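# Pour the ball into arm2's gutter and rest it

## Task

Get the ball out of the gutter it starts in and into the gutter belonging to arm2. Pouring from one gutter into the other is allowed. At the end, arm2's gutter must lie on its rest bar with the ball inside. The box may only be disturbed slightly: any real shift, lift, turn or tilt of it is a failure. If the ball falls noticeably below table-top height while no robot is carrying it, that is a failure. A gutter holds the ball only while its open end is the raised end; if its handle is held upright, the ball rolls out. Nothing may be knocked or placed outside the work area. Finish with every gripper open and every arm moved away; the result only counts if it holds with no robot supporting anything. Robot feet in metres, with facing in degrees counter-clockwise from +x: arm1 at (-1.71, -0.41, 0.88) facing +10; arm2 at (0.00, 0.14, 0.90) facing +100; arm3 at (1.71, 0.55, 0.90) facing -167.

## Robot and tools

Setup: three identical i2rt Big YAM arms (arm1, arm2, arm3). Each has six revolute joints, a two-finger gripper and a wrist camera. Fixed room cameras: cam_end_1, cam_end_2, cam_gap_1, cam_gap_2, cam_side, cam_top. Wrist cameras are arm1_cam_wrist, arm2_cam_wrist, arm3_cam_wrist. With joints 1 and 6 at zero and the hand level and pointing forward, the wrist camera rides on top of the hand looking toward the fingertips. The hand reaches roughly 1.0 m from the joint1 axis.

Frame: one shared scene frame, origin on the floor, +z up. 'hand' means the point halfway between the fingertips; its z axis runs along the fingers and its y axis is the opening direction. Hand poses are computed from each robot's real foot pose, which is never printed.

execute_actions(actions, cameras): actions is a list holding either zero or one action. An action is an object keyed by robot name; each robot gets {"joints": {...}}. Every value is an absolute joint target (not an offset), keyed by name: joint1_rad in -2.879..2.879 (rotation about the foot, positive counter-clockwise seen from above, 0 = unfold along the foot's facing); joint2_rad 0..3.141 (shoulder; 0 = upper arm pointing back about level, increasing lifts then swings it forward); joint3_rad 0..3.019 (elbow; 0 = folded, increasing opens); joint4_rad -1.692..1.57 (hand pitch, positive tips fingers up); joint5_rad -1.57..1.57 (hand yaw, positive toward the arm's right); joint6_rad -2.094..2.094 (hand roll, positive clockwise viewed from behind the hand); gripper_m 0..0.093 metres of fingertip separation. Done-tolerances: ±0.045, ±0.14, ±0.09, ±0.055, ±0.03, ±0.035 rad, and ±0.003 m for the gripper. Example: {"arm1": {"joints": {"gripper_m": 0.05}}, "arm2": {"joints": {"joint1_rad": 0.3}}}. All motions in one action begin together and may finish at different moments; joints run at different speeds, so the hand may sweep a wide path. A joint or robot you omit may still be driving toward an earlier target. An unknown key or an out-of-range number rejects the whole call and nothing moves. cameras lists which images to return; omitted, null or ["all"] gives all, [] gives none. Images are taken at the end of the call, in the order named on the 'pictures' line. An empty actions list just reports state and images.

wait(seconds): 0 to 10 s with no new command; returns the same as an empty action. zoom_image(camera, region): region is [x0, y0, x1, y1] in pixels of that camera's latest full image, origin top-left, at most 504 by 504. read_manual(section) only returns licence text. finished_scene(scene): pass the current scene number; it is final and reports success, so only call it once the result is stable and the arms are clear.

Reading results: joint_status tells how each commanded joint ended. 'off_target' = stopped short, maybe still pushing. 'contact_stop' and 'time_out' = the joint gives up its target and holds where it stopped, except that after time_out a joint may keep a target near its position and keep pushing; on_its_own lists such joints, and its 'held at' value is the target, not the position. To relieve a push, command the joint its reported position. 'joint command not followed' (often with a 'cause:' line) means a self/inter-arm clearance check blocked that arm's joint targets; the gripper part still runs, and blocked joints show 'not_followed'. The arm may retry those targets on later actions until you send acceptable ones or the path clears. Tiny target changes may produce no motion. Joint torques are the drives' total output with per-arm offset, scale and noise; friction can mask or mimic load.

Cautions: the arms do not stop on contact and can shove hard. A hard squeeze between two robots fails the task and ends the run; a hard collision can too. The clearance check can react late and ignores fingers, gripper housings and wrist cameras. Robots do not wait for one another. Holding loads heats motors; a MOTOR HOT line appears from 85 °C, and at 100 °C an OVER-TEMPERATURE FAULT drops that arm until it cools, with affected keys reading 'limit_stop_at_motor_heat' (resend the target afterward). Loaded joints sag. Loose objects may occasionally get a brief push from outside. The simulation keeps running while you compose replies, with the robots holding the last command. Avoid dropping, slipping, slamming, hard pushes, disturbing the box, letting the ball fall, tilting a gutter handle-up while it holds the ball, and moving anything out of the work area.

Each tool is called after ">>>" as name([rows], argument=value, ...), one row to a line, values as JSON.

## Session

>>> execute_actions(actions=[])

Scene clock: 0.00 s.
Joint torques (N m, as the arm reports them, + toward a larger angle): no reading
arm1.joint_positions: joint1_rad=-0.019 joint2_rad=+0.339 joint3_rad=+1.325 joint4_rad=-1.388 joint5_rad=+0.068 joint6_rad=-0.065 gripper_m=+0.095
arm1.joint_status: not commanded
arm1.hand: x=-1.5927 y=-0.4079 z=+1.4225 quat_wxyz=(-0.554, +0.073, -0.829, -0.001) (m; scene frame)
arm2.joint_positions: joint1_rad=+0.425 joint2_rad=+0.377 joint3_rad=+1.539 joint4_rad=-1.254 joint5_rad=+0.206 joint6_rad=+0.079 gripper_m=+0.095
arm2.joint_status: not commanded
arm2.hand: x=-0.0251 y=+0.2417 z=+1.5612 quat_wxyz=(-0.353, +0.607, -0.430, -0.568) (m; scene frame)
arm3.joint_positions: joint1_rad=+0.666 joint2_rad=+0.610 joint3_rad=+1.508 joint4_rad=-1.336 joint5_rad=+0.253 joint6_rad=+0.707 gripper_m=+0.094
arm3.joint_status: not commanded
arm3.hand: x=+1.5525 y=+0.4127 z=+1.4977 quat_wxyz=(-0.309, -0.839, -0.012, +0.447) (m; scene frame)
pictures: arm1_cam_wrist, arm2_cam_wrist, arm3_cam_wrist, cam_end_1, cam_end_2, cam_gap_1, cam_gap_2, cam_side, cam_top
Images, in order (width x height): arm1_cam_wrist 504x504, arm2_cam_wrist 504x504, arm3_cam_wrist 504x504, cam_end_1 896x504, cam_end_2 896x504, cam_gap_1 896x504, cam_gap_2 896x504, cam_side 896x504, cam_top 896x504.

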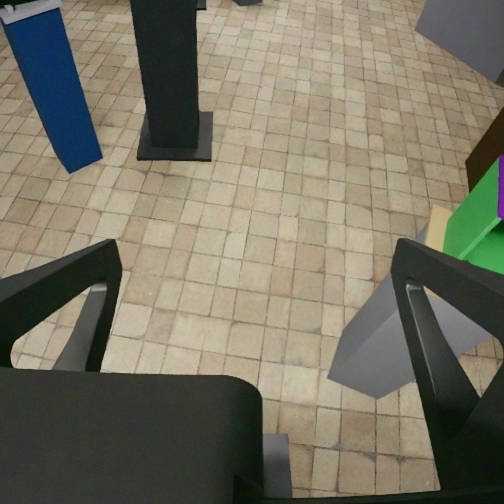

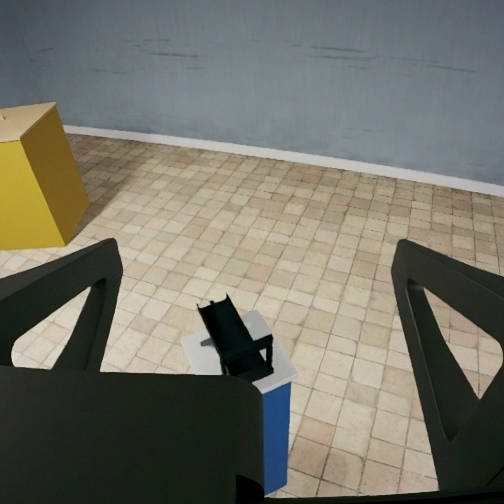

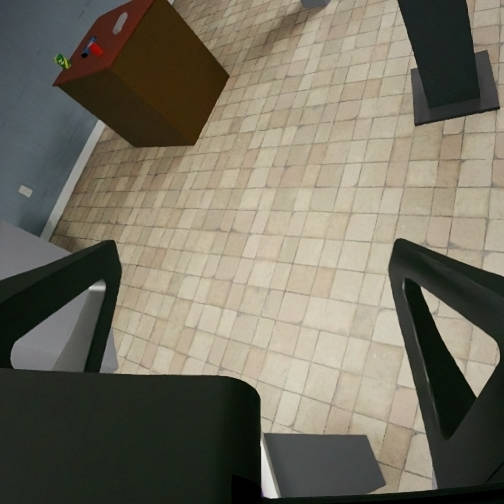

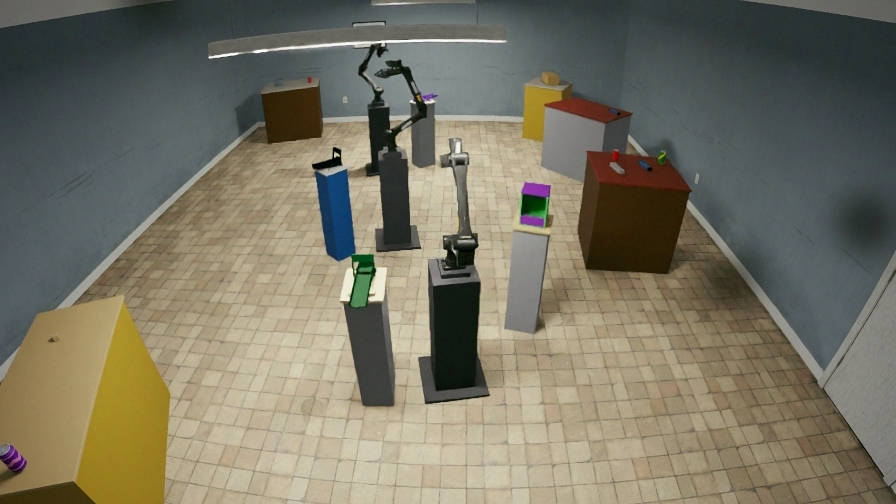

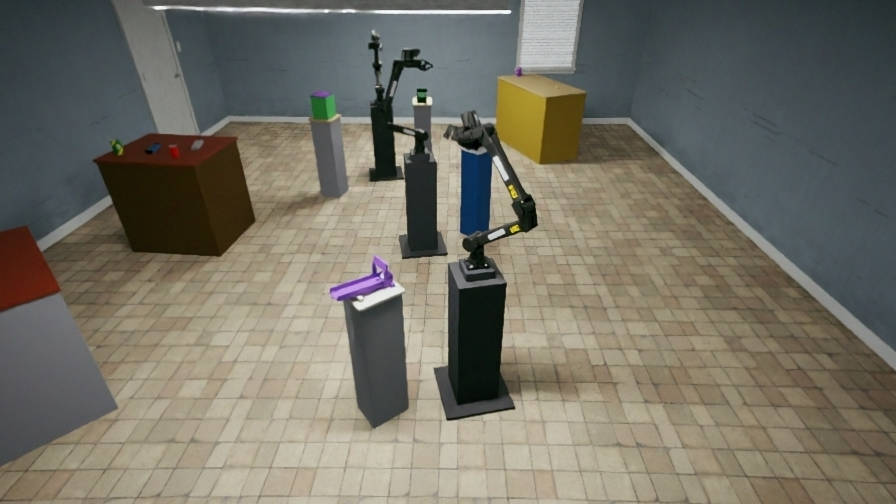

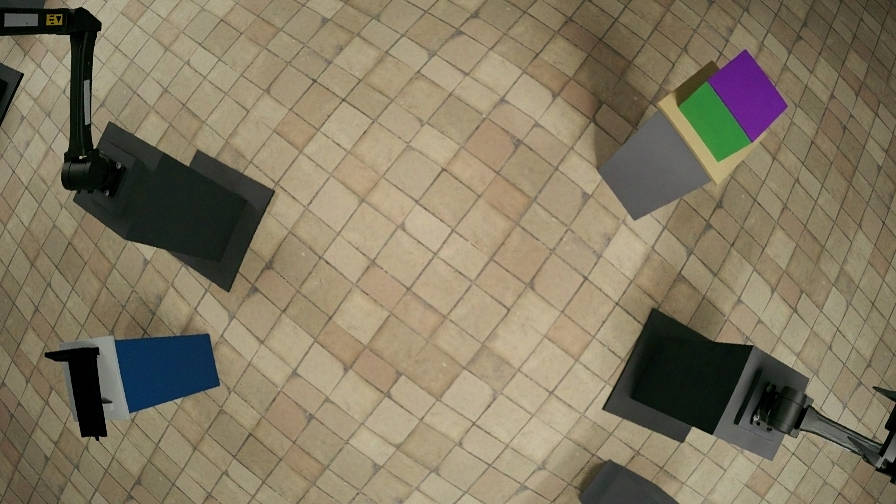

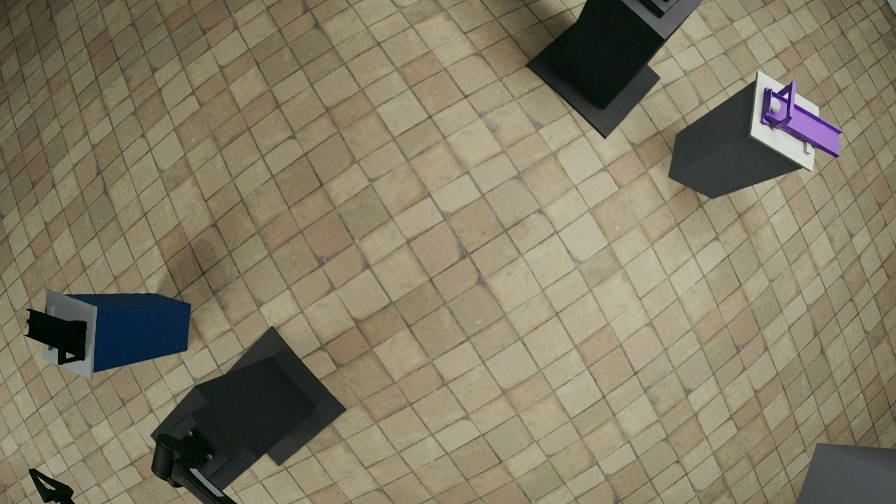

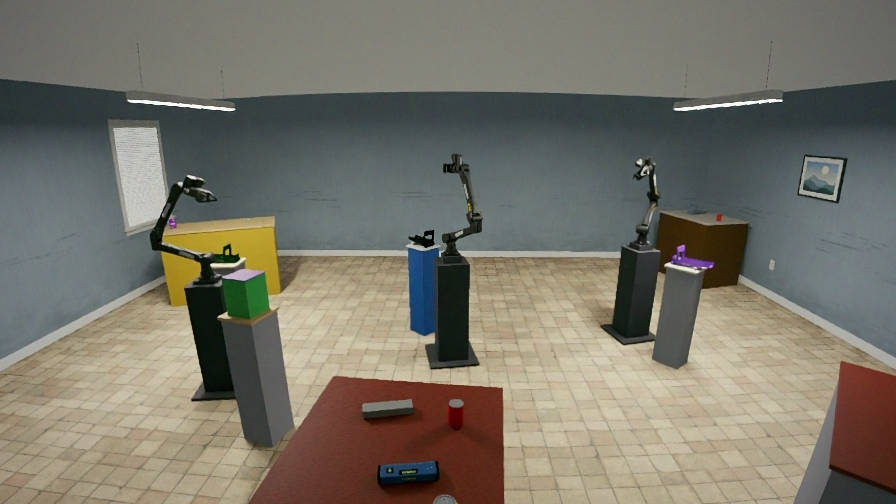

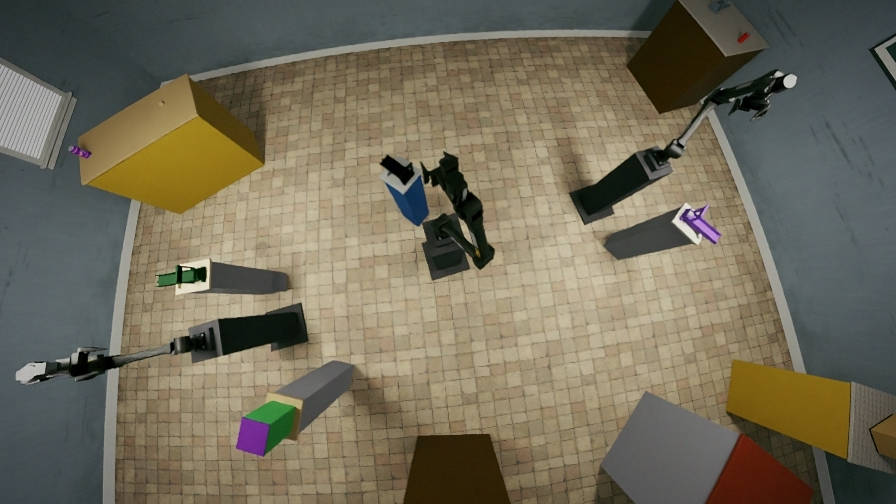

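>>> execute_actions([
  {"arm3":{"joints":{"joint1_rad":1.8,"joint2_rad":1.45,"joint3_rad":1.6,"joint4_rad":-1.15,"joint5_rad":0,"joint6_rad":0}},"arm2":{"joints":{"joint1_rad":0.25,"joint2_rad":1.45,"joint3_rad":1.6,"joint4_rad":-1.15,"joint5_rad":0,"joint6_rad":0}}},
], cameras=["arm2_cam_wrist","arm3_cam_wrist"])

Scene clock: 6.57 s.
Joint torques (N m, as the arm reports them, + toward a larger angle): arm1=[0.44 6.2  8.59 2.44 0.05 0.07] | arm2=[ -0.12 -14.06  10.8    1.33  -0.28  -0.14] | arm3=[ -0.94 -10.96  14.84   1.33  -0.12  -0.13]
arm1.joint_positions: joint1_rad=-0.019 joint2_rad=+0.339 joint3_rad=+1.325 joint4_rad=-1.388 joint5_rad=+0.068 joint6_rad=-0.065 gripper_m=+0.095
arm1.joint_status: not commanded
arm1.hand: x=-1.5927 y=-0.4079 z=+1.4225 quat_wxyz=(-0.554, +0.073, -0.829, -0.001) (m; scene frame)
arm2.joint_positions: joint1_rad=+0.256 joint2_rad=+1.456 joint3_rad=+1.587 joint4_rad=-1.157 joint5_rad=+0.003 joint6_rad=+0.008 gripper_m=+0.095
arm2.joint_status: all done
arm2.hand: x=-0.2351 y=+0.6452 z=+1.2465 quat_wxyz=(-0.140, +0.812, -0.522, -0.220) (m; scene frame)
arm3.joint_positions: joint1_rad=+1.809 joint2_rad=+1.463 joint3_rad=+1.569 joint4_rad=-1.157 joint5_rad=+0.001 joint6_rad=+0.009 gripper_m=+0.094
arm3.joint_status: all done
arm3.hand: x=+1.9635 y=+0.0552 z=+1.2387 quat_wxyz=(-0.219, -0.509, -0.821, +0.134) (m; scene frame)
pictures: arm2_cam_wrist, arm3_cam_wrist
Images, in order (width x height): arm2_cam_wrist 504x504, arm3_cam_wrist 504x504.

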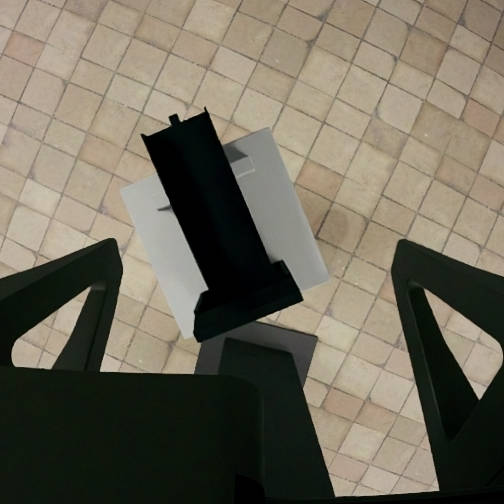

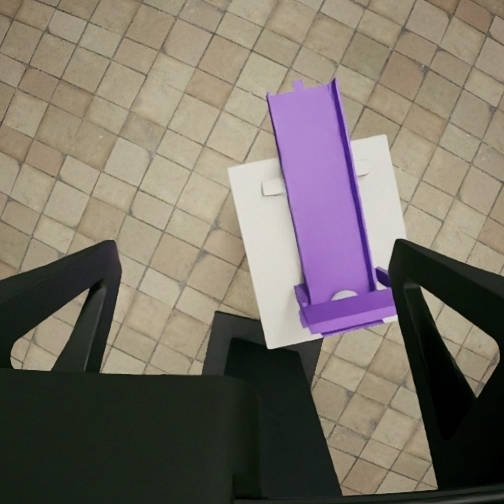

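>>> zoom_image(camera="arm2_cam_wrist", region=[120, 200, 360, 380])

>>> zoom_image(camera="arm3_cam_wrist", region=[240, 200, 440, 360])

Region (120, 200, 360, 380) of arm2_cam_wrist's 504x504 image, scaled by 2.100, with more detail than that image has; it fills the top 378 rows of this view, and the rest is white.

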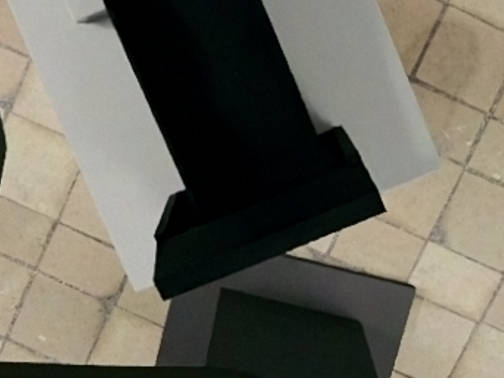

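Region (240, 200, 440, 360) of arm3_cam_wrist's 504x504 image, scaled by 2.520, with more detail than that image has; it fills the top 403 rows of this view, and the rest is white.

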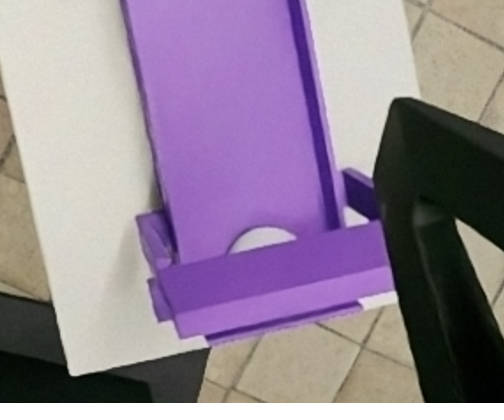

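>>> execute_actions([
  {"arm3":{"joints":{"joint1_rad":1.565,"joint2_rad":1.55,"joint3_rad":1.34,"joint4_rad":-1.19,"joint5_rad":-0.063,"joint6_rad":1.17}},"arm2":{"joints":{"joint1_rad":0.25,"joint2_rad":1.55,"joint3_rad":1.34,"joint4_rad":-1.19,"joint5_rad":-0.055,"joint6_rad":1.21}}},
], cameras=["arm2_cam_wrist","arm3_cam_wrist","cam_end_2"])

Scene clock: 32.87 s.
Joint torques (N m, as the arm reports them, + toward a larger angle): arm1=[0.43 6.2  8.59 2.43 0.05 0.07] | arm2=[  0.04 -16.26   9.85   0.22  -0.22  -0.02] | arm3=[ -0.03 -12.52  13.01   0.33  -0.14   0.05]
arm1.joint_positions: joint1_rad=-0.019 joint2_rad=+0.339 joint3_rad=+1.325 joint4_rad=-1.388 joint5_rad=+0.068 joint6_rad=-0.065 gripper_m=+0.095
arm1.joint_status: not commanded
arm1.hand: x=-1.5927 y=-0.4079 z=+1.4225 quat_wxyz=(-0.554, +0.073, -0.829, -0.001) (m; scene frame)
arm2.joint_positions: joint1_rad=+0.256 joint2_rad=+1.567 joint3_rad=+1.329 joint4_rad=-1.187 joint5_rad=-0.052 joint6_rad=+1.202 gripper_m=+0.095
arm2.joint_status: all done
arm2.hand: x=-0.2183 y=+0.5870 z=+1.0699 quat_wxyz=(+0.028, +0.393, -0.917, -0.064) (m; scene frame)
arm3.joint_positions: joint1_rad=+1.559 joint2_rad=+1.573 joint3_rad=+1.318 joint4_rad=-1.185 joint5_rad=-0.061 joint6_rad=+1.162 gripper_m=+0.094
arm3.joint_status: all done
arm3.hand: x=+1.8319 y=+0.0684 z=+1.0667 quat_wxyz=(-0.068, -0.948, -0.310, -0.024) (m; scene frame)
pictures: arm2_cam_wrist, arm3_cam_wrist, cam_end_2
Images, in order (width x height): arm2_cam_wrist 504x504, arm3_cam_wrist 504x504, cam_end_2 896x504.

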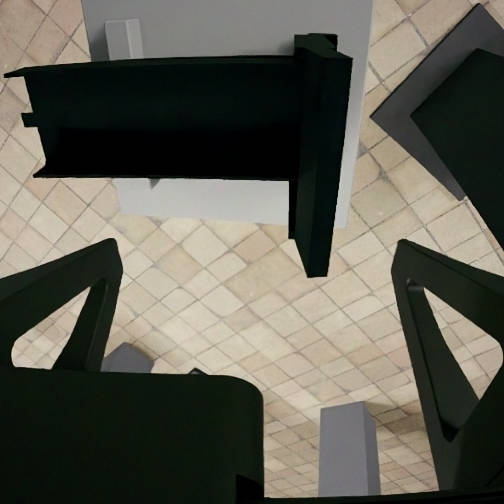

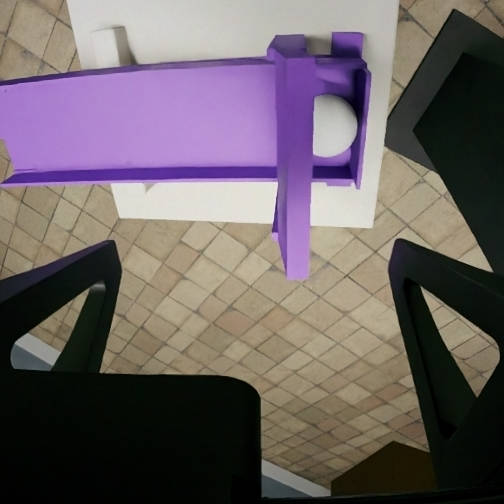

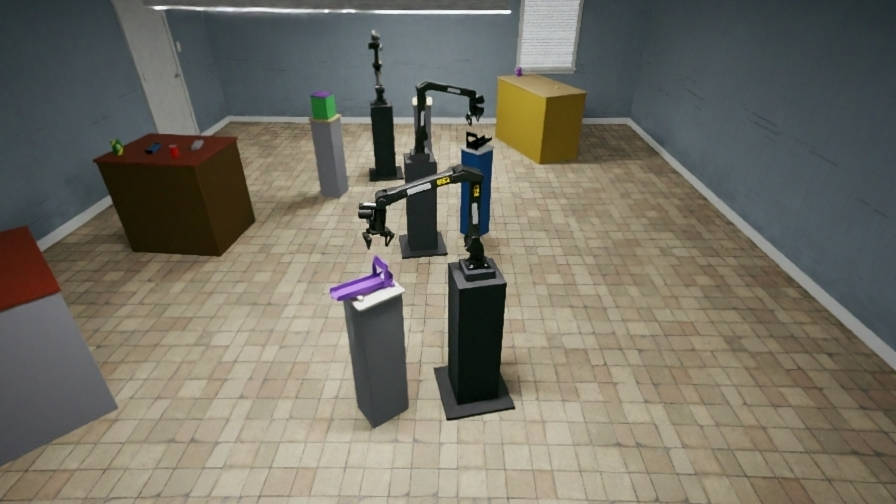

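>>> execute_actions([
  {"arm3":{"joints":{"joint1_rad":1.59,"joint2_rad":1.575,"joint3_rad":1.185,"joint4_rad":-1.005}},"arm2":{"joints":{"joint1_rad":0.266,"joint2_rad":1.55,"joint3_rad":1.15,"joint4_rad":-1.0}}},
], cameras=["arm2_cam_wrist","arm3_cam_wrist"])

Scene clock: 48.90 s.
Joint torques (N m, as the arm reports them, + toward a larger angle): arm1=[0.42 6.17 8.59 2.43 0.06 0.07] | arm2=[  1.57 -14.77   8.49   0.81  -0.21  -0.02] | arm3=[ -0.37 -10.8   11.52   0.87  -0.13   0.04]
arm1.joint_positions: joint1_rad=-0.019 joint2_rad=+0.339 joint3_rad=+1.325 joint4_rad=-1.388 joint5_rad=+0.068 joint6_rad=-0.065 gripper_m=+0.095
arm1.joint_status: not commanded
arm1.hand: x=-1.5927 y=-0.4079 z=+1.4225 quat_wxyz=(-0.554, +0.073, -0.829, -0.001) (m; scene frame)
arm2.joint_positions: joint1_rad=+0.256 joint2_rad=+1.564 joint3_rad=+1.150 joint4_rad=-1.013 joint5_rad=-0.052 joint6_rad=+1.203 gripper_m=+0.095
arm2.joint_status: all done
arm2.hand: x=-0.2081 y=+0.5650 z=+1.0064 quat_wxyz=(+0.028, +0.392, -0.917, -0.062) (m; scene frame)
arm3.joint_positions: joint1_rad=+1.586 joint2_rad=+1.573 joint3_rad=+1.173 joint4_rad=-1.019 joint5_rad=-0.061 joint6_rad=+1.162 gripper_m=+0.094
arm3.joint_status: all done
arm3.hand: x=+1.8417 y=+0.0838 z=+1.0152 quat_wxyz=(-0.078, -0.943, -0.323, -0.024) (m; scene frame)
pictures: arm2_cam_wrist, arm3_cam_wrist
Images, in order (width x height): arm2_cam_wrist 504x504, arm3_cam_wrist 504x504.

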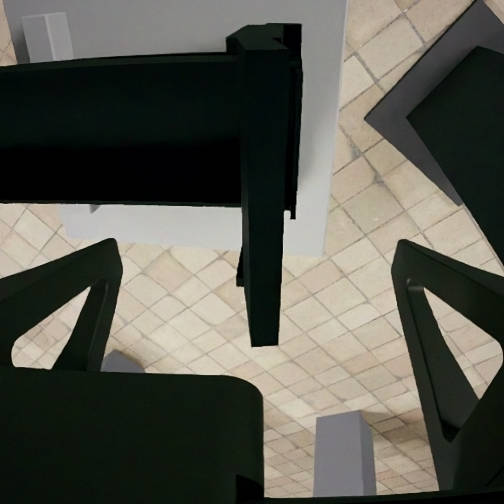

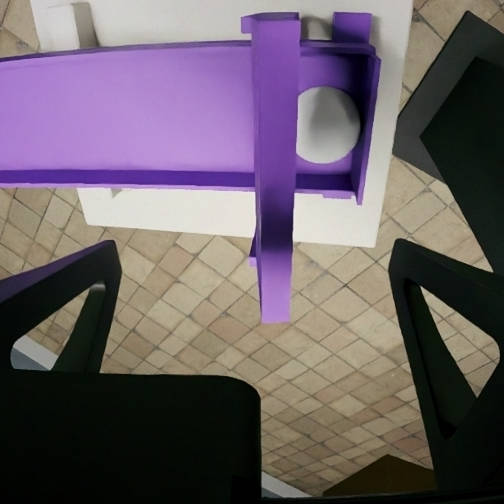

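>>> execute_actions([
  {"arm3":{"joints":{"joint2_rad":1.64,"joint3_rad":1.115,"joint4_rad":-0.87}},"arm2":{"joints":{"joint2_rad":1.625,"joint3_rad":1.075,"joint4_rad":-0.85}}},
], cameras=["arm2_cam_wrist","arm3_cam_wrist","cam_end_2"])

>>> zoom_image(camera="cam_end_2", region=[320, 190, 440, 320])

Scene clock: 56.30 s.
Joint torques (N m, as the arm reports them, + toward a larger angle): arm1=[0.45 6.18 8.6  2.44 0.06 0.08] | arm2=[  1.39 -13.87   7.72   0.95  -0.23  -0.03] | arm3=[ -0.31 -11.39  10.62   0.97  -0.14   0.04]
arm1.joint_positions: joint1_rad=-0.019 joint2_rad=+0.339 joint3_rad=+1.325 joint4_rad=-1.388 joint5_rad=+0.068 joint6_rad=-0.065 gripper_m=+0.095
arm1.joint_status: not commanded
arm1.hand: x=-1.5927 y=-0.4079 z=+1.4225 quat_wxyz=(-0.554, +0.073, -0.829, -0.001) (m; scene frame)
arm2.joint_positions: joint1_rad=+0.256 joint2_rad=+1.621 joint3_rad=+1.076 joint4_rad=-0.862 joint5_rad=-0.052 joint6_rad=+1.203 gripper_m=+0.095
arm2.joint_status: all done
arm2.hand: x=-0.2093 y=+0.5675 z=+0.9588 quat_wxyz=(+0.029, +0.392, -0.917, -0.073) (m; scene frame)
arm3.joint_positions: joint1_rad=+1.586 joint2_rad=+1.643 joint3_rad=+1.106 joint4_rad=-0.883 joint5_rad=-0.061 joint6_rad=+1.162 gripper_m=+0.094
arm3.joint_status: all done
arm3.hand: x=+1.8423 y=+0.0816 z=+0.9626 quat_wxyz=(-0.077, -0.943, -0.323, -0.024) (m; scene frame)
pictures: arm2_cam_wrist, arm3_cam_wrist, cam_end_2
Images, in order (width x height): arm2_cam_wrist 504x504, arm3_cam_wrist 504x504, cam_end_2 896x504.

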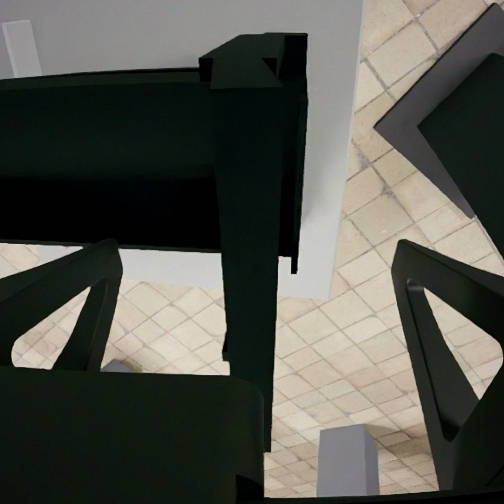

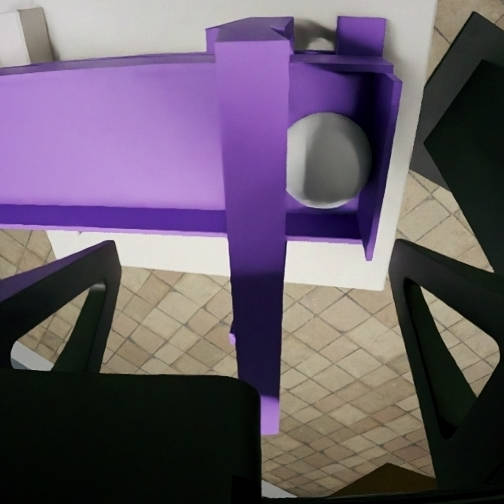

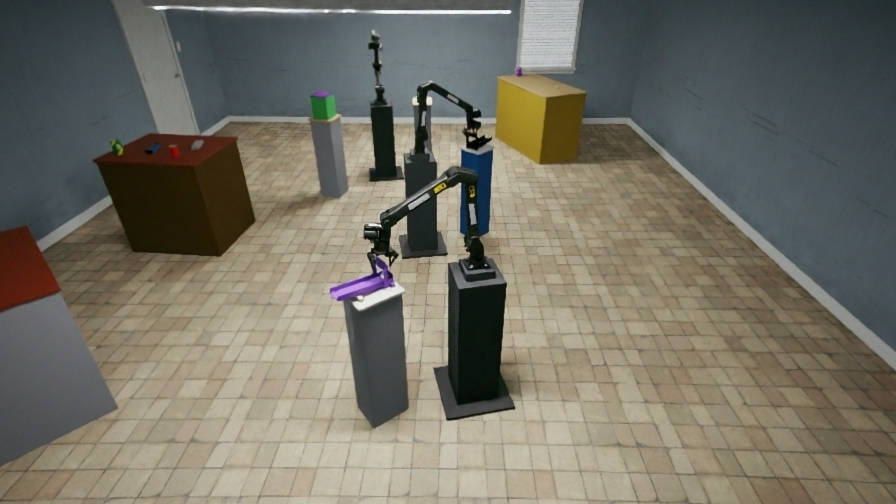

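Region (320, 190, 440, 320) of cam_end_2's 896x504 image, scaled by 3.877, with more detail than that image has; it fills the left 465 columns of this view, and the rest is white.

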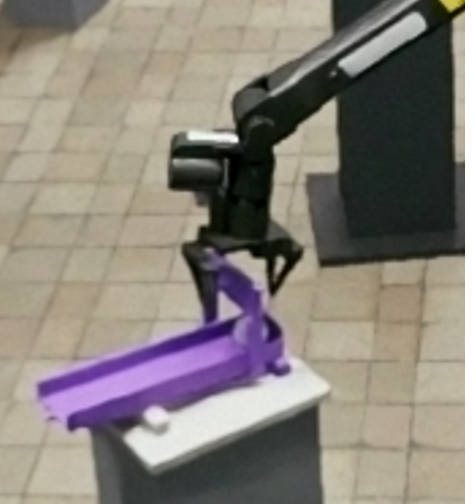

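>>> execute_actions([
  {"arm3":{"joints":{"gripper_m":0.0}},"arm2":{"joints":{"gripper_m":0.0}}},
], cameras=["arm2_cam_wrist","arm3_cam_wrist"])

Scene clock: 61.37 s.
Joint torques (N m, as the arm reports them, + toward a larger angle): arm1=[0.41 6.17 8.59 2.43 0.06 0.07] | arm2=[  1.09 -12.65   7.86   0.41   0.07  -0.05] | arm3=[ -0.13 -10.74  10.64   0.86   0.1    0.05]
arm1.joint_positions: joint1_rad=-0.019 joint2_rad=+0.339 joint3_rad=+1.325 joint4_rad=-1.388 joint5_rad=+0.068 joint6_rad=-0.065 gripper_m=+0.095
arm1.joint_status: not commanded
arm1.hand: x=-1.5927 y=-0.4079 z=+1.4225 quat_wxyz=(-0.554, +0.073, -0.829, -0.001) (m; scene frame)
arm2.joint_positions: joint1_rad=+0.257 joint2_rad=+1.613 joint3_rad=+1.076 joint4_rad=-0.851 joint5_rad=-0.058 joint6_rad=+1.204 gripper_m=+0.012
arm2.joint_status: gripper_m off_target (ended at +0.012, target +0.000)
arm2.hand: x=-0.2119 y=+0.5698 z=+0.9629 quat_wxyz=(+0.032, +0.392, -0.916, -0.082) (m; scene frame)
arm3.joint_positions: joint1_rad=+1.586 joint2_rad=+1.638 joint3_rad=+1.106 joint4_rad=-0.877 joint5_rad=-0.068 joint6_rad=+1.161 gripper_m=+0.011
arm3.joint_status: gripper_m off_target (ended at +0.011, target +0.000)
arm3.hand: x=+1.8440 y=+0.0801 z=+0.9656 quat_wxyz=(-0.084, -0.942, -0.324, -0.027) (m; scene frame)
pictures: arm2_cam_wrist, arm3_cam_wrist
Images, in order (width x height): arm2_cam_wrist 504x504, arm3_cam_wrist 504x504.

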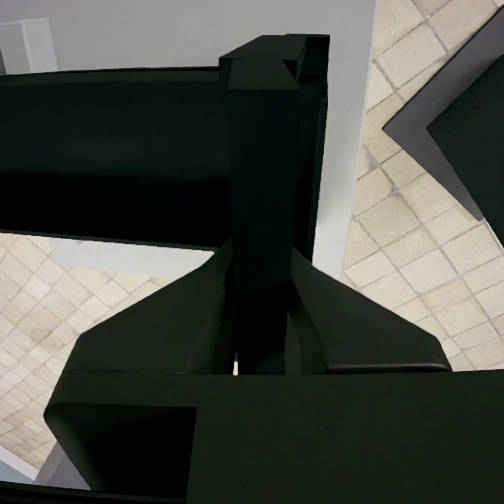

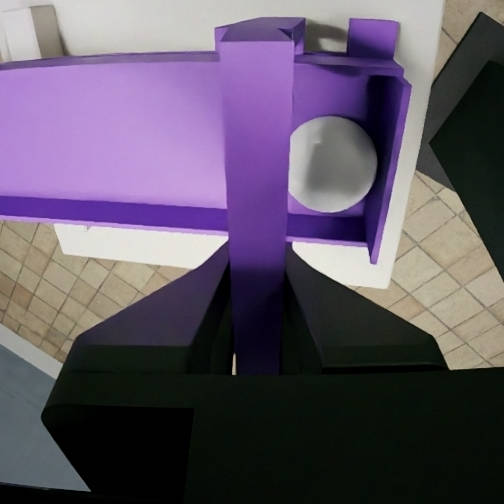

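>>> execute_actions([
  {"arm3":{"joints":{"joint2_rad":1.5,"joint3_rad":1.34}},"arm2":{"joints":{"joint2_rad":1.55,"joint3_rad":1.36}}},
], cameras=["arm3_cam_wrist"])

>>> execute_actions([
  {"arm3":{"joints":{"joint2_rad":1.22,"joint3_rad":1.26,"joint4_rad":-1.12,"joint5_rad":0,"joint6_rad":1.57}},"arm2":{"joints":{"joint4_rad":-1.0,"joint5_rad":0,"joint6_rad":1.57}}},
], cameras=["arm3_cam_wrist","cam_side"])

>>> execute_actions([
  {"arm3":{"joints":{"joint1_rad":0.8}},"arm2":{"joints":{"joint1_rad":-0.6}}},
], cameras=["arm3_cam_wrist"])

>>> execute_actions([
  {"arm3":{"joints":{"joint1_rad":0.01}},"arm2":{"joints":{"joint1_rad":-1.51}}},
], cameras=["arm3_cam_wrist","cam_side"])

Scene clock: 73.93 s.
Joint torques (N m, as the arm reports them, + toward a larger angle): arm1=[0.44 6.14 8.6  2.43 0.06 0.08] | arm2=[  1.27 -17.07  13.51   1.18  -0.04  -0.07] | arm3=[ -0.26 -10.82  15.35   1.32   0.03  -0.01]
arm1.joint_positions: joint1_rad=-0.019 joint2_rad=+0.339 joint3_rad=+1.325 joint4_rad=-1.388 joint5_rad=+0.068 joint6_rad=-0.065 gripper_m=+0.095
arm1.joint_status: not commanded
arm1.hand: x=-1.5927 y=-0.4079 z=+1.4225 quat_wxyz=(-0.554, +0.073, -0.829, -0.001) (m; scene frame)
arm2.joint_positions: joint1_rad=+0.257 joint2_rad=+1.568 joint3_rad=+1.309 joint4_rad=-0.858 joint5_rad=-0.056 joint6_rad=+1.204 gripper_m=+0.012
arm2.joint_status: all done
arm2.hand: x=-0.2493 y=+0.6507 z=+1.0830 quat_wxyz=(+0.035, +0.387, -0.896, -0.216) (m; scene frame)
arm3.joint_positions: joint1_rad=+1.586 joint2_rad=+1.503 joint3_rad=+1.303 joint4_rad=-0.878 joint5_rad=-0.066 joint6_rad=+1.163 gripper_m=+0.011
arm3.joint_status: all done
arm3.hand: x=+1.8609 y=+0.0115 z=+1.1181 quat_wxyz=(-0.245, -0.915, -0.319, -0.012) (m; scene frame)
pictures: arm3_cam_wrist
Images, in order (width x height): arm3_cam_wrist 504x504.

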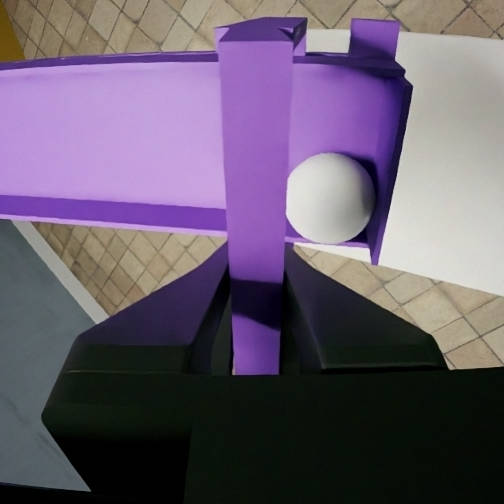

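Scene clock: 75.33 s.
Joint torques (N m, as the arm reports them, + toward a larger angle): arm1=[0.42 6.2  8.59 2.43 0.05 0.07] | arm2=[  1.46 -16.28  13.37   0.48   0.07  -0.07] | arm3=[-0.24 -7.8  15.28  0.91  0.13  0.01]
arm1.joint_positions: joint1_rad=-0.019 joint2_rad=+0.339 joint3_rad=+1.325 joint4_rad=-1.388 joint5_rad=+0.068 joint6_rad=-0.065 gripper_m=+0.095
arm1.joint_status: not commanded
arm1.hand: x=-1.5927 y=-0.4079 z=+1.4225 quat_wxyz=(-0.554, +0.073, -0.829, -0.001) (m; scene frame)
arm2.joint_positions: joint1_rad=+0.257 joint2_rad=+1.568 joint3_rad=+1.309 joint4_rad=-0.997 joint5_rad=-0.002 joint6_rad=+1.562 gripper_m=+0.012
arm2.joint_status: all done
arm2.hand: x=-0.2274 y=+0.6258 z=+1.0704 quat_wxyz=(+0.033, +0.219, -0.964, -0.145) (m; scene frame)
arm3.joint_positions: joint1_rad=+1.586 joint2_rad=+1.224 joint3_rad=+1.225 joint4_rad=-1.119 joint5_rad=-0.004 joint6_rad=+1.562 gripper_m=+0.011
arm3.joint_status: all done
arm3.hand: x=+1.8243 y=+0.1138 z=+1.1864 quat_wxyz=(-0.222, -0.967, -0.125, -0.029) (m; scene frame)
pictures: arm3_cam_wrist, cam_side
Images, in order (width x height): arm3_cam_wrist 504x504, cam_side 896x504.

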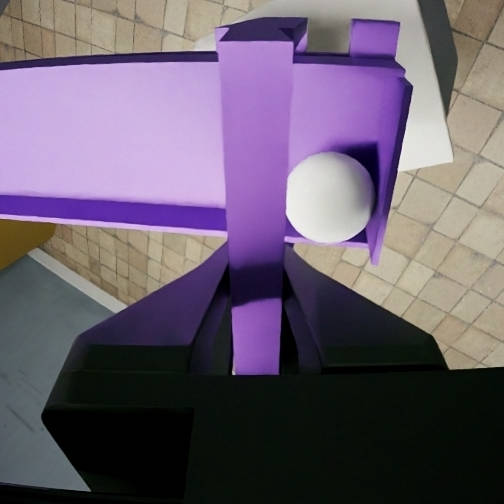

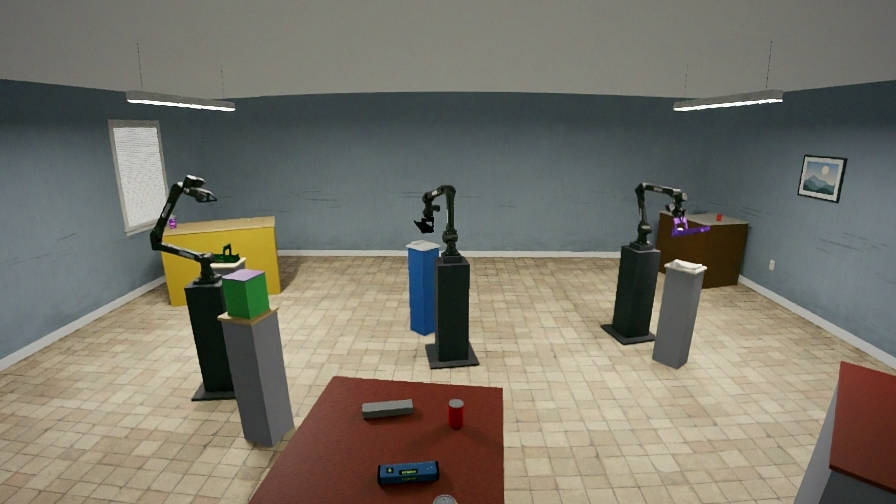

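Scene clock: 76.77 s.
Joint torques (N m, as the arm reports them, + toward a larger angle): arm1=[0.41 6.18 8.59 2.44 0.06 0.07] | arm2=[  0.99 -16.47  13.37   0.44  -0.12  -0.09] | arm3=[-0.06 -7.41 15.17  0.9  -0.08 -0.03]
arm1.joint_positions: joint1_rad=-0.019 joint2_rad=+0.339 joint3_rad=+1.325 joint4_rad=-1.388 joint5_rad=+0.068 joint6_rad=-0.065 gripper_m=+0.095
arm1.joint_status: not commanded
arm1.hand: x=-1.5927 y=-0.4079 z=+1.4225 quat_wxyz=(-0.554, +0.073, -0.829, -0.001) (m; scene frame)
arm2.joint_positions: joint1_rad=-0.609 joint2_rad=+1.568 joint3_rad=+1.309 joint4_rad=-0.997 joint5_rad=+0.002 joint6_rad=+1.564 gripper_m=+0.012
arm2.joint_status: all done
arm2.hand: x=+0.2214 y=+0.6275 z=+1.0734 quat_wxyz=(-0.039, -0.206, -0.967, -0.146) (m; scene frame)
arm3.joint_positions: joint1_rad=+0.798 joint2_rad=+1.225 joint3_rad=+1.225 joint4_rad=-1.119 joint5_rad=+0.002 joint6_rad=+1.565 gripper_m=+0.011
arm3.joint_status: all done
arm3.hand: x=+1.4843 y=+0.1642 z=+1.1859 quat_wxyz=(-0.215, -0.940, +0.258, +0.061) (m; scene frame)
pictures: arm3_cam_wrist
Images, in order (width x height): arm3_cam_wrist 504x504.

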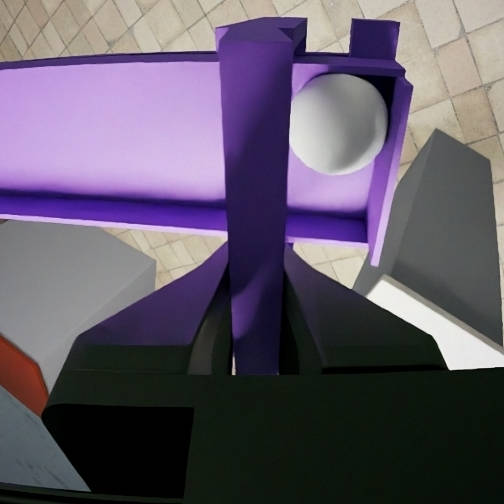

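Scene clock: 78.23 s.
Joint torques (N m, as the arm reports them, + toward a larger angle): arm1=[0.44 6.15 8.59 2.43 0.06 0.08] | arm2=[  1.26 -16.2   13.3    0.5   -0.13  -0.06] | arm3=[-0.66 -7.31 15.24  0.89 -0.1  -0.04]
arm1.joint_positions: joint1_rad=-0.019 joint2_rad=+0.339 joint3_rad=+1.325 joint4_rad=-1.388 joint5_rad=+0.068 joint6_rad=-0.065 gripper_m=+0.095
arm1.joint_status: not commanded
arm1.hand: x=-1.5927 y=-0.4079 z=+1.4225 quat_wxyz=(-0.554, +0.073, -0.829, -0.001) (m; scene frame)
arm2.joint_positions: joint1_rad=-1.518 joint2_rad=+1.568 joint3_rad=+1.309 joint4_rad=-0.997 joint5_rad=+0.002 joint6_rad=+1.565 gripper_m=+0.012
arm2.joint_status: all done
arm2.hand: x=+0.5186 y=+0.2648 z=+1.0808 quat_wxyz=(-0.105, -0.609, -0.777, -0.118) (m; scene frame)
arm3.joint_positions: joint1_rad=+0.008 joint2_rad=+1.225 joint3_rad=+1.225 joint4_rad=-1.119 joint5_rad=+0.002 joint6_rad=+1.566 gripper_m=+0.011
arm3.joint_status: all done
arm3.hand: x=+1.2809 y=+0.4413 z=+1.1859 quat_wxyz=(-0.175, -0.768, +0.600, +0.139) (m; scene frame)
pictures: arm3_cam_wrist, cam_side
Images, in order (width x height): arm3_cam_wrist 504x504, cam_side 896x504.

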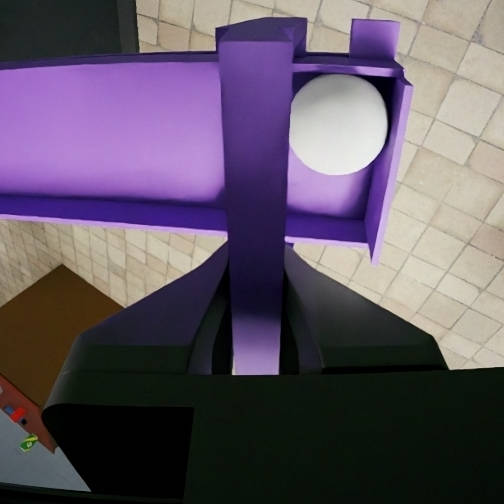

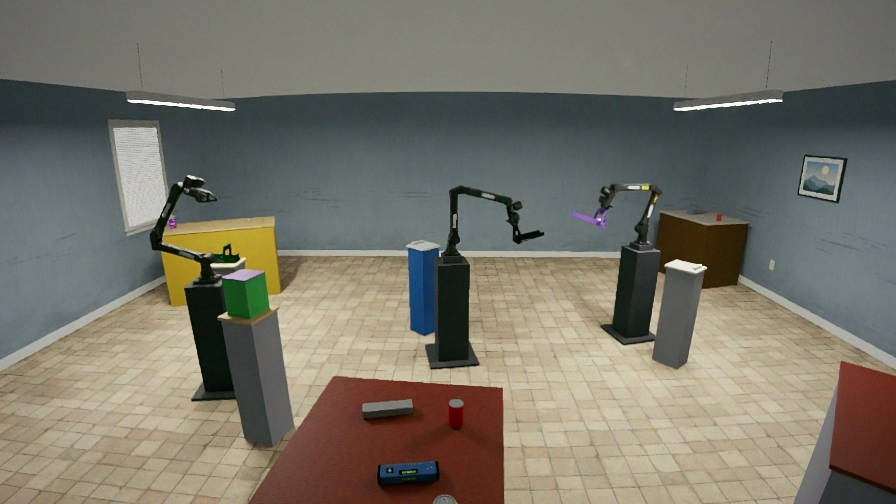

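>>> execute_actions([
  {"arm3":{"joints":{"joint2_rad":1.64,"joint3_rad":1.77}},"arm2":{"joints":{"joint1_rad":-1.495,"joint2_rad":2.11,"joint3_rad":2.0,"joint4_rad":-1.09}}},
], cameras=["cam_side"])

>>> execute_actions([
  {"arm3":{"joints":{"joint4_rad":-1.38}}},
], cameras=["arm3_cam_wrist","cam_side","cam_gap_2"])

>>> zoom_image(camera="cam_side", region=[500, 170, 660, 270])

Scene clock: 86.60 s.
Joint torques (N m, as the arm reports them, + toward a larger angle): arm1=[0.42 6.19 8.59 2.44 0.06 0.07] | arm2=[  0.78 -25.17  15.     0.6   -0.13  -0.05] | arm3=[ -0.4  -14.76  18.37   1.31  -0.08  -0.04]
arm1.joint_positions: joint1_rad=-0.019 joint2_rad=+0.339 joint3_rad=+1.325 joint4_rad=-1.388 joint5_rad=+0.068 joint6_rad=-0.065 gripper_m=+0.095
arm1.joint_status: not commanded
arm1.hand: x=-1.5927 y=-0.4079 z=+1.4225 quat_wxyz=(-0.554, +0.073, -0.829, -0.001) (m; scene frame)
arm2.joint_positions: joint1_rad=-1.504 joint2_rad=+2.131 joint3_rad=+1.929 joint4_rad=-1.092 joint5_rad=+0.002 joint6_rad=+1.565 gripper_m=+0.012
arm2.joint_status: all done
arm2.hand: x=+0.6994 y=+0.3171 z=+1.0054 quat_wxyz=(-0.093, -0.605, -0.784, -0.104) (m; scene frame)
arm3.joint_positions: joint1_rad=+0.008 joint2_rad=+1.671 joint3_rad=+1.703 joint4_rad=-1.129 joint5_rad=+0.002 joint6_rad=+1.566 gripper_m=+0.011
arm3.joint_status: all done
arm3.hand: x=+1.1111 y=+0.3997 z=+1.1915 quat_wxyz=(-0.184, -0.766, +0.599, +0.146) (m; scene frame)
pictures: cam_side
Images, in order (width x height): cam_side 896x504.

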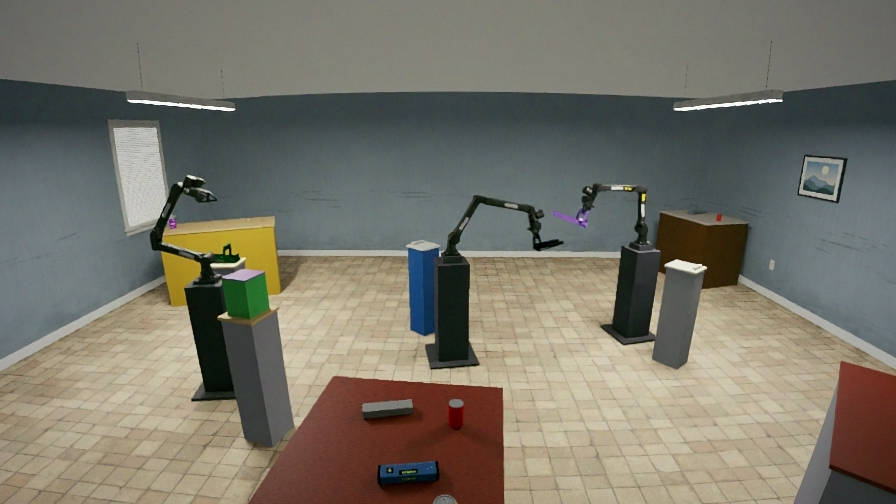

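Scene clock: 87.57 s.
Joint torques (N m, as the arm reports them, + toward a larger angle): arm1=[0.43 6.19 8.59 2.43 0.06 0.07] | arm2=[  1.19 -25.1   15.2    0.73  -0.13  -0.08] | arm3=[ -0.38 -14.61  18.04   0.44  -0.08  -0.02]
arm1.joint_positions: joint1_rad=-0.019 joint2_rad=+0.339 joint3_rad=+1.325 joint4_rad=-1.388 joint5_rad=+0.068 joint6_rad=-0.065 gripper_m=+0.095
arm1.joint_status: not commanded
arm1.hand: x=-1.5927 y=-0.4079 z=+1.4225 quat_wxyz=(-0.554, +0.073, -0.829, -0.001) (m; scene frame)
arm2.joint_positions: joint1_rad=-1.504 joint2_rad=+2.131 joint3_rad=+1.929 joint4_rad=-1.092 joint5_rad=+0.002 joint6_rad=+1.565 gripper_m=+0.012
arm2.joint_status: not commanded
arm2.hand: x=+0.6994 y=+0.3171 z=+1.0054 quat_wxyz=(-0.093, -0.605, -0.784, -0.104) (m; scene frame)
arm3.joint_positions: joint1_rad=+0.008 joint2_rad=+1.671 joint3_rad=+1.703 joint4_rad=-1.375 joint5_rad=+0.002 joint6_rad=+1.566 gripper_m=+0.011
arm3.joint_status: all done
arm3.hand: x=+1.1663 y=+0.4132 z=+1.1707 quat_wxyz=(-0.088, -0.783, +0.612, +0.071) (m; scene frame)
pictures: arm3_cam_wrist, cam_gap_2, cam_side
Images, in order (width x height): arm3_cam_wrist 504x504, cam_gap_2 896x504, cam_side 896x504.

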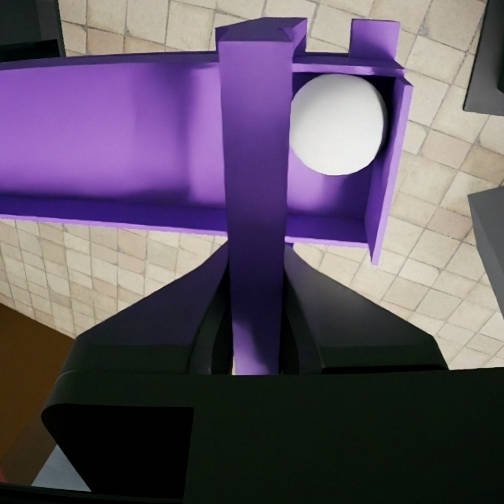

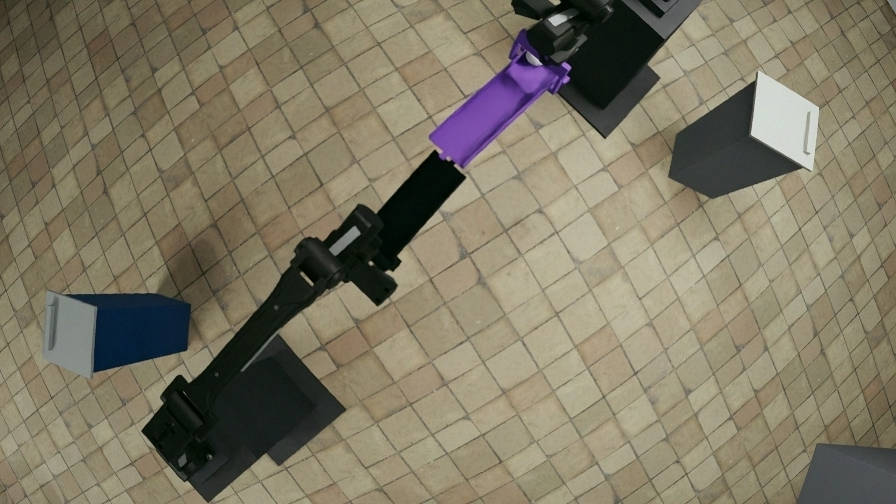

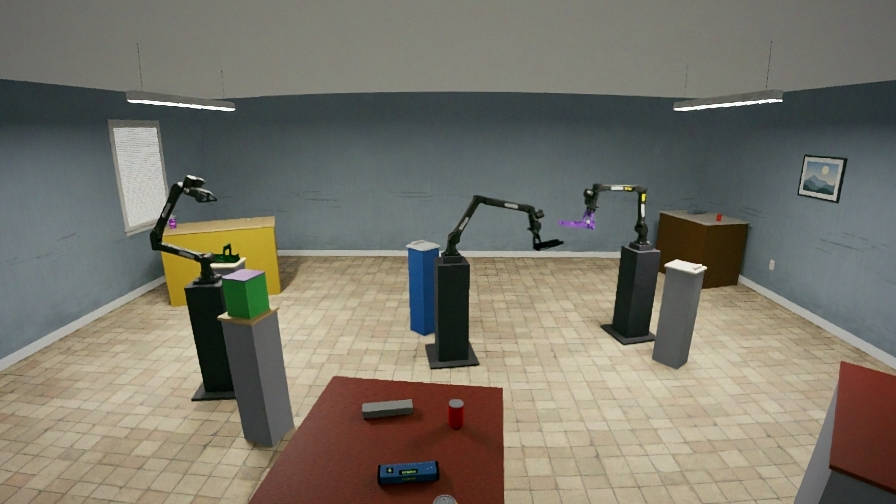

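Region (500, 170, 660, 270) of cam_side's 896x504 image, scaled by 3.150, with more detail than that image has; it fills the top 315 rows of this view, and the rest is white.

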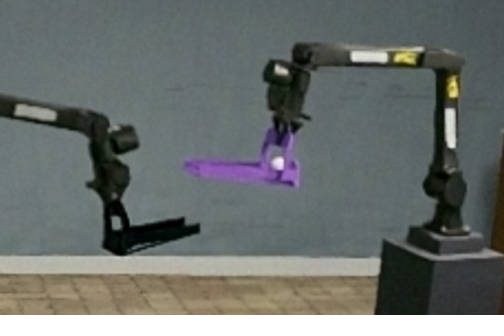

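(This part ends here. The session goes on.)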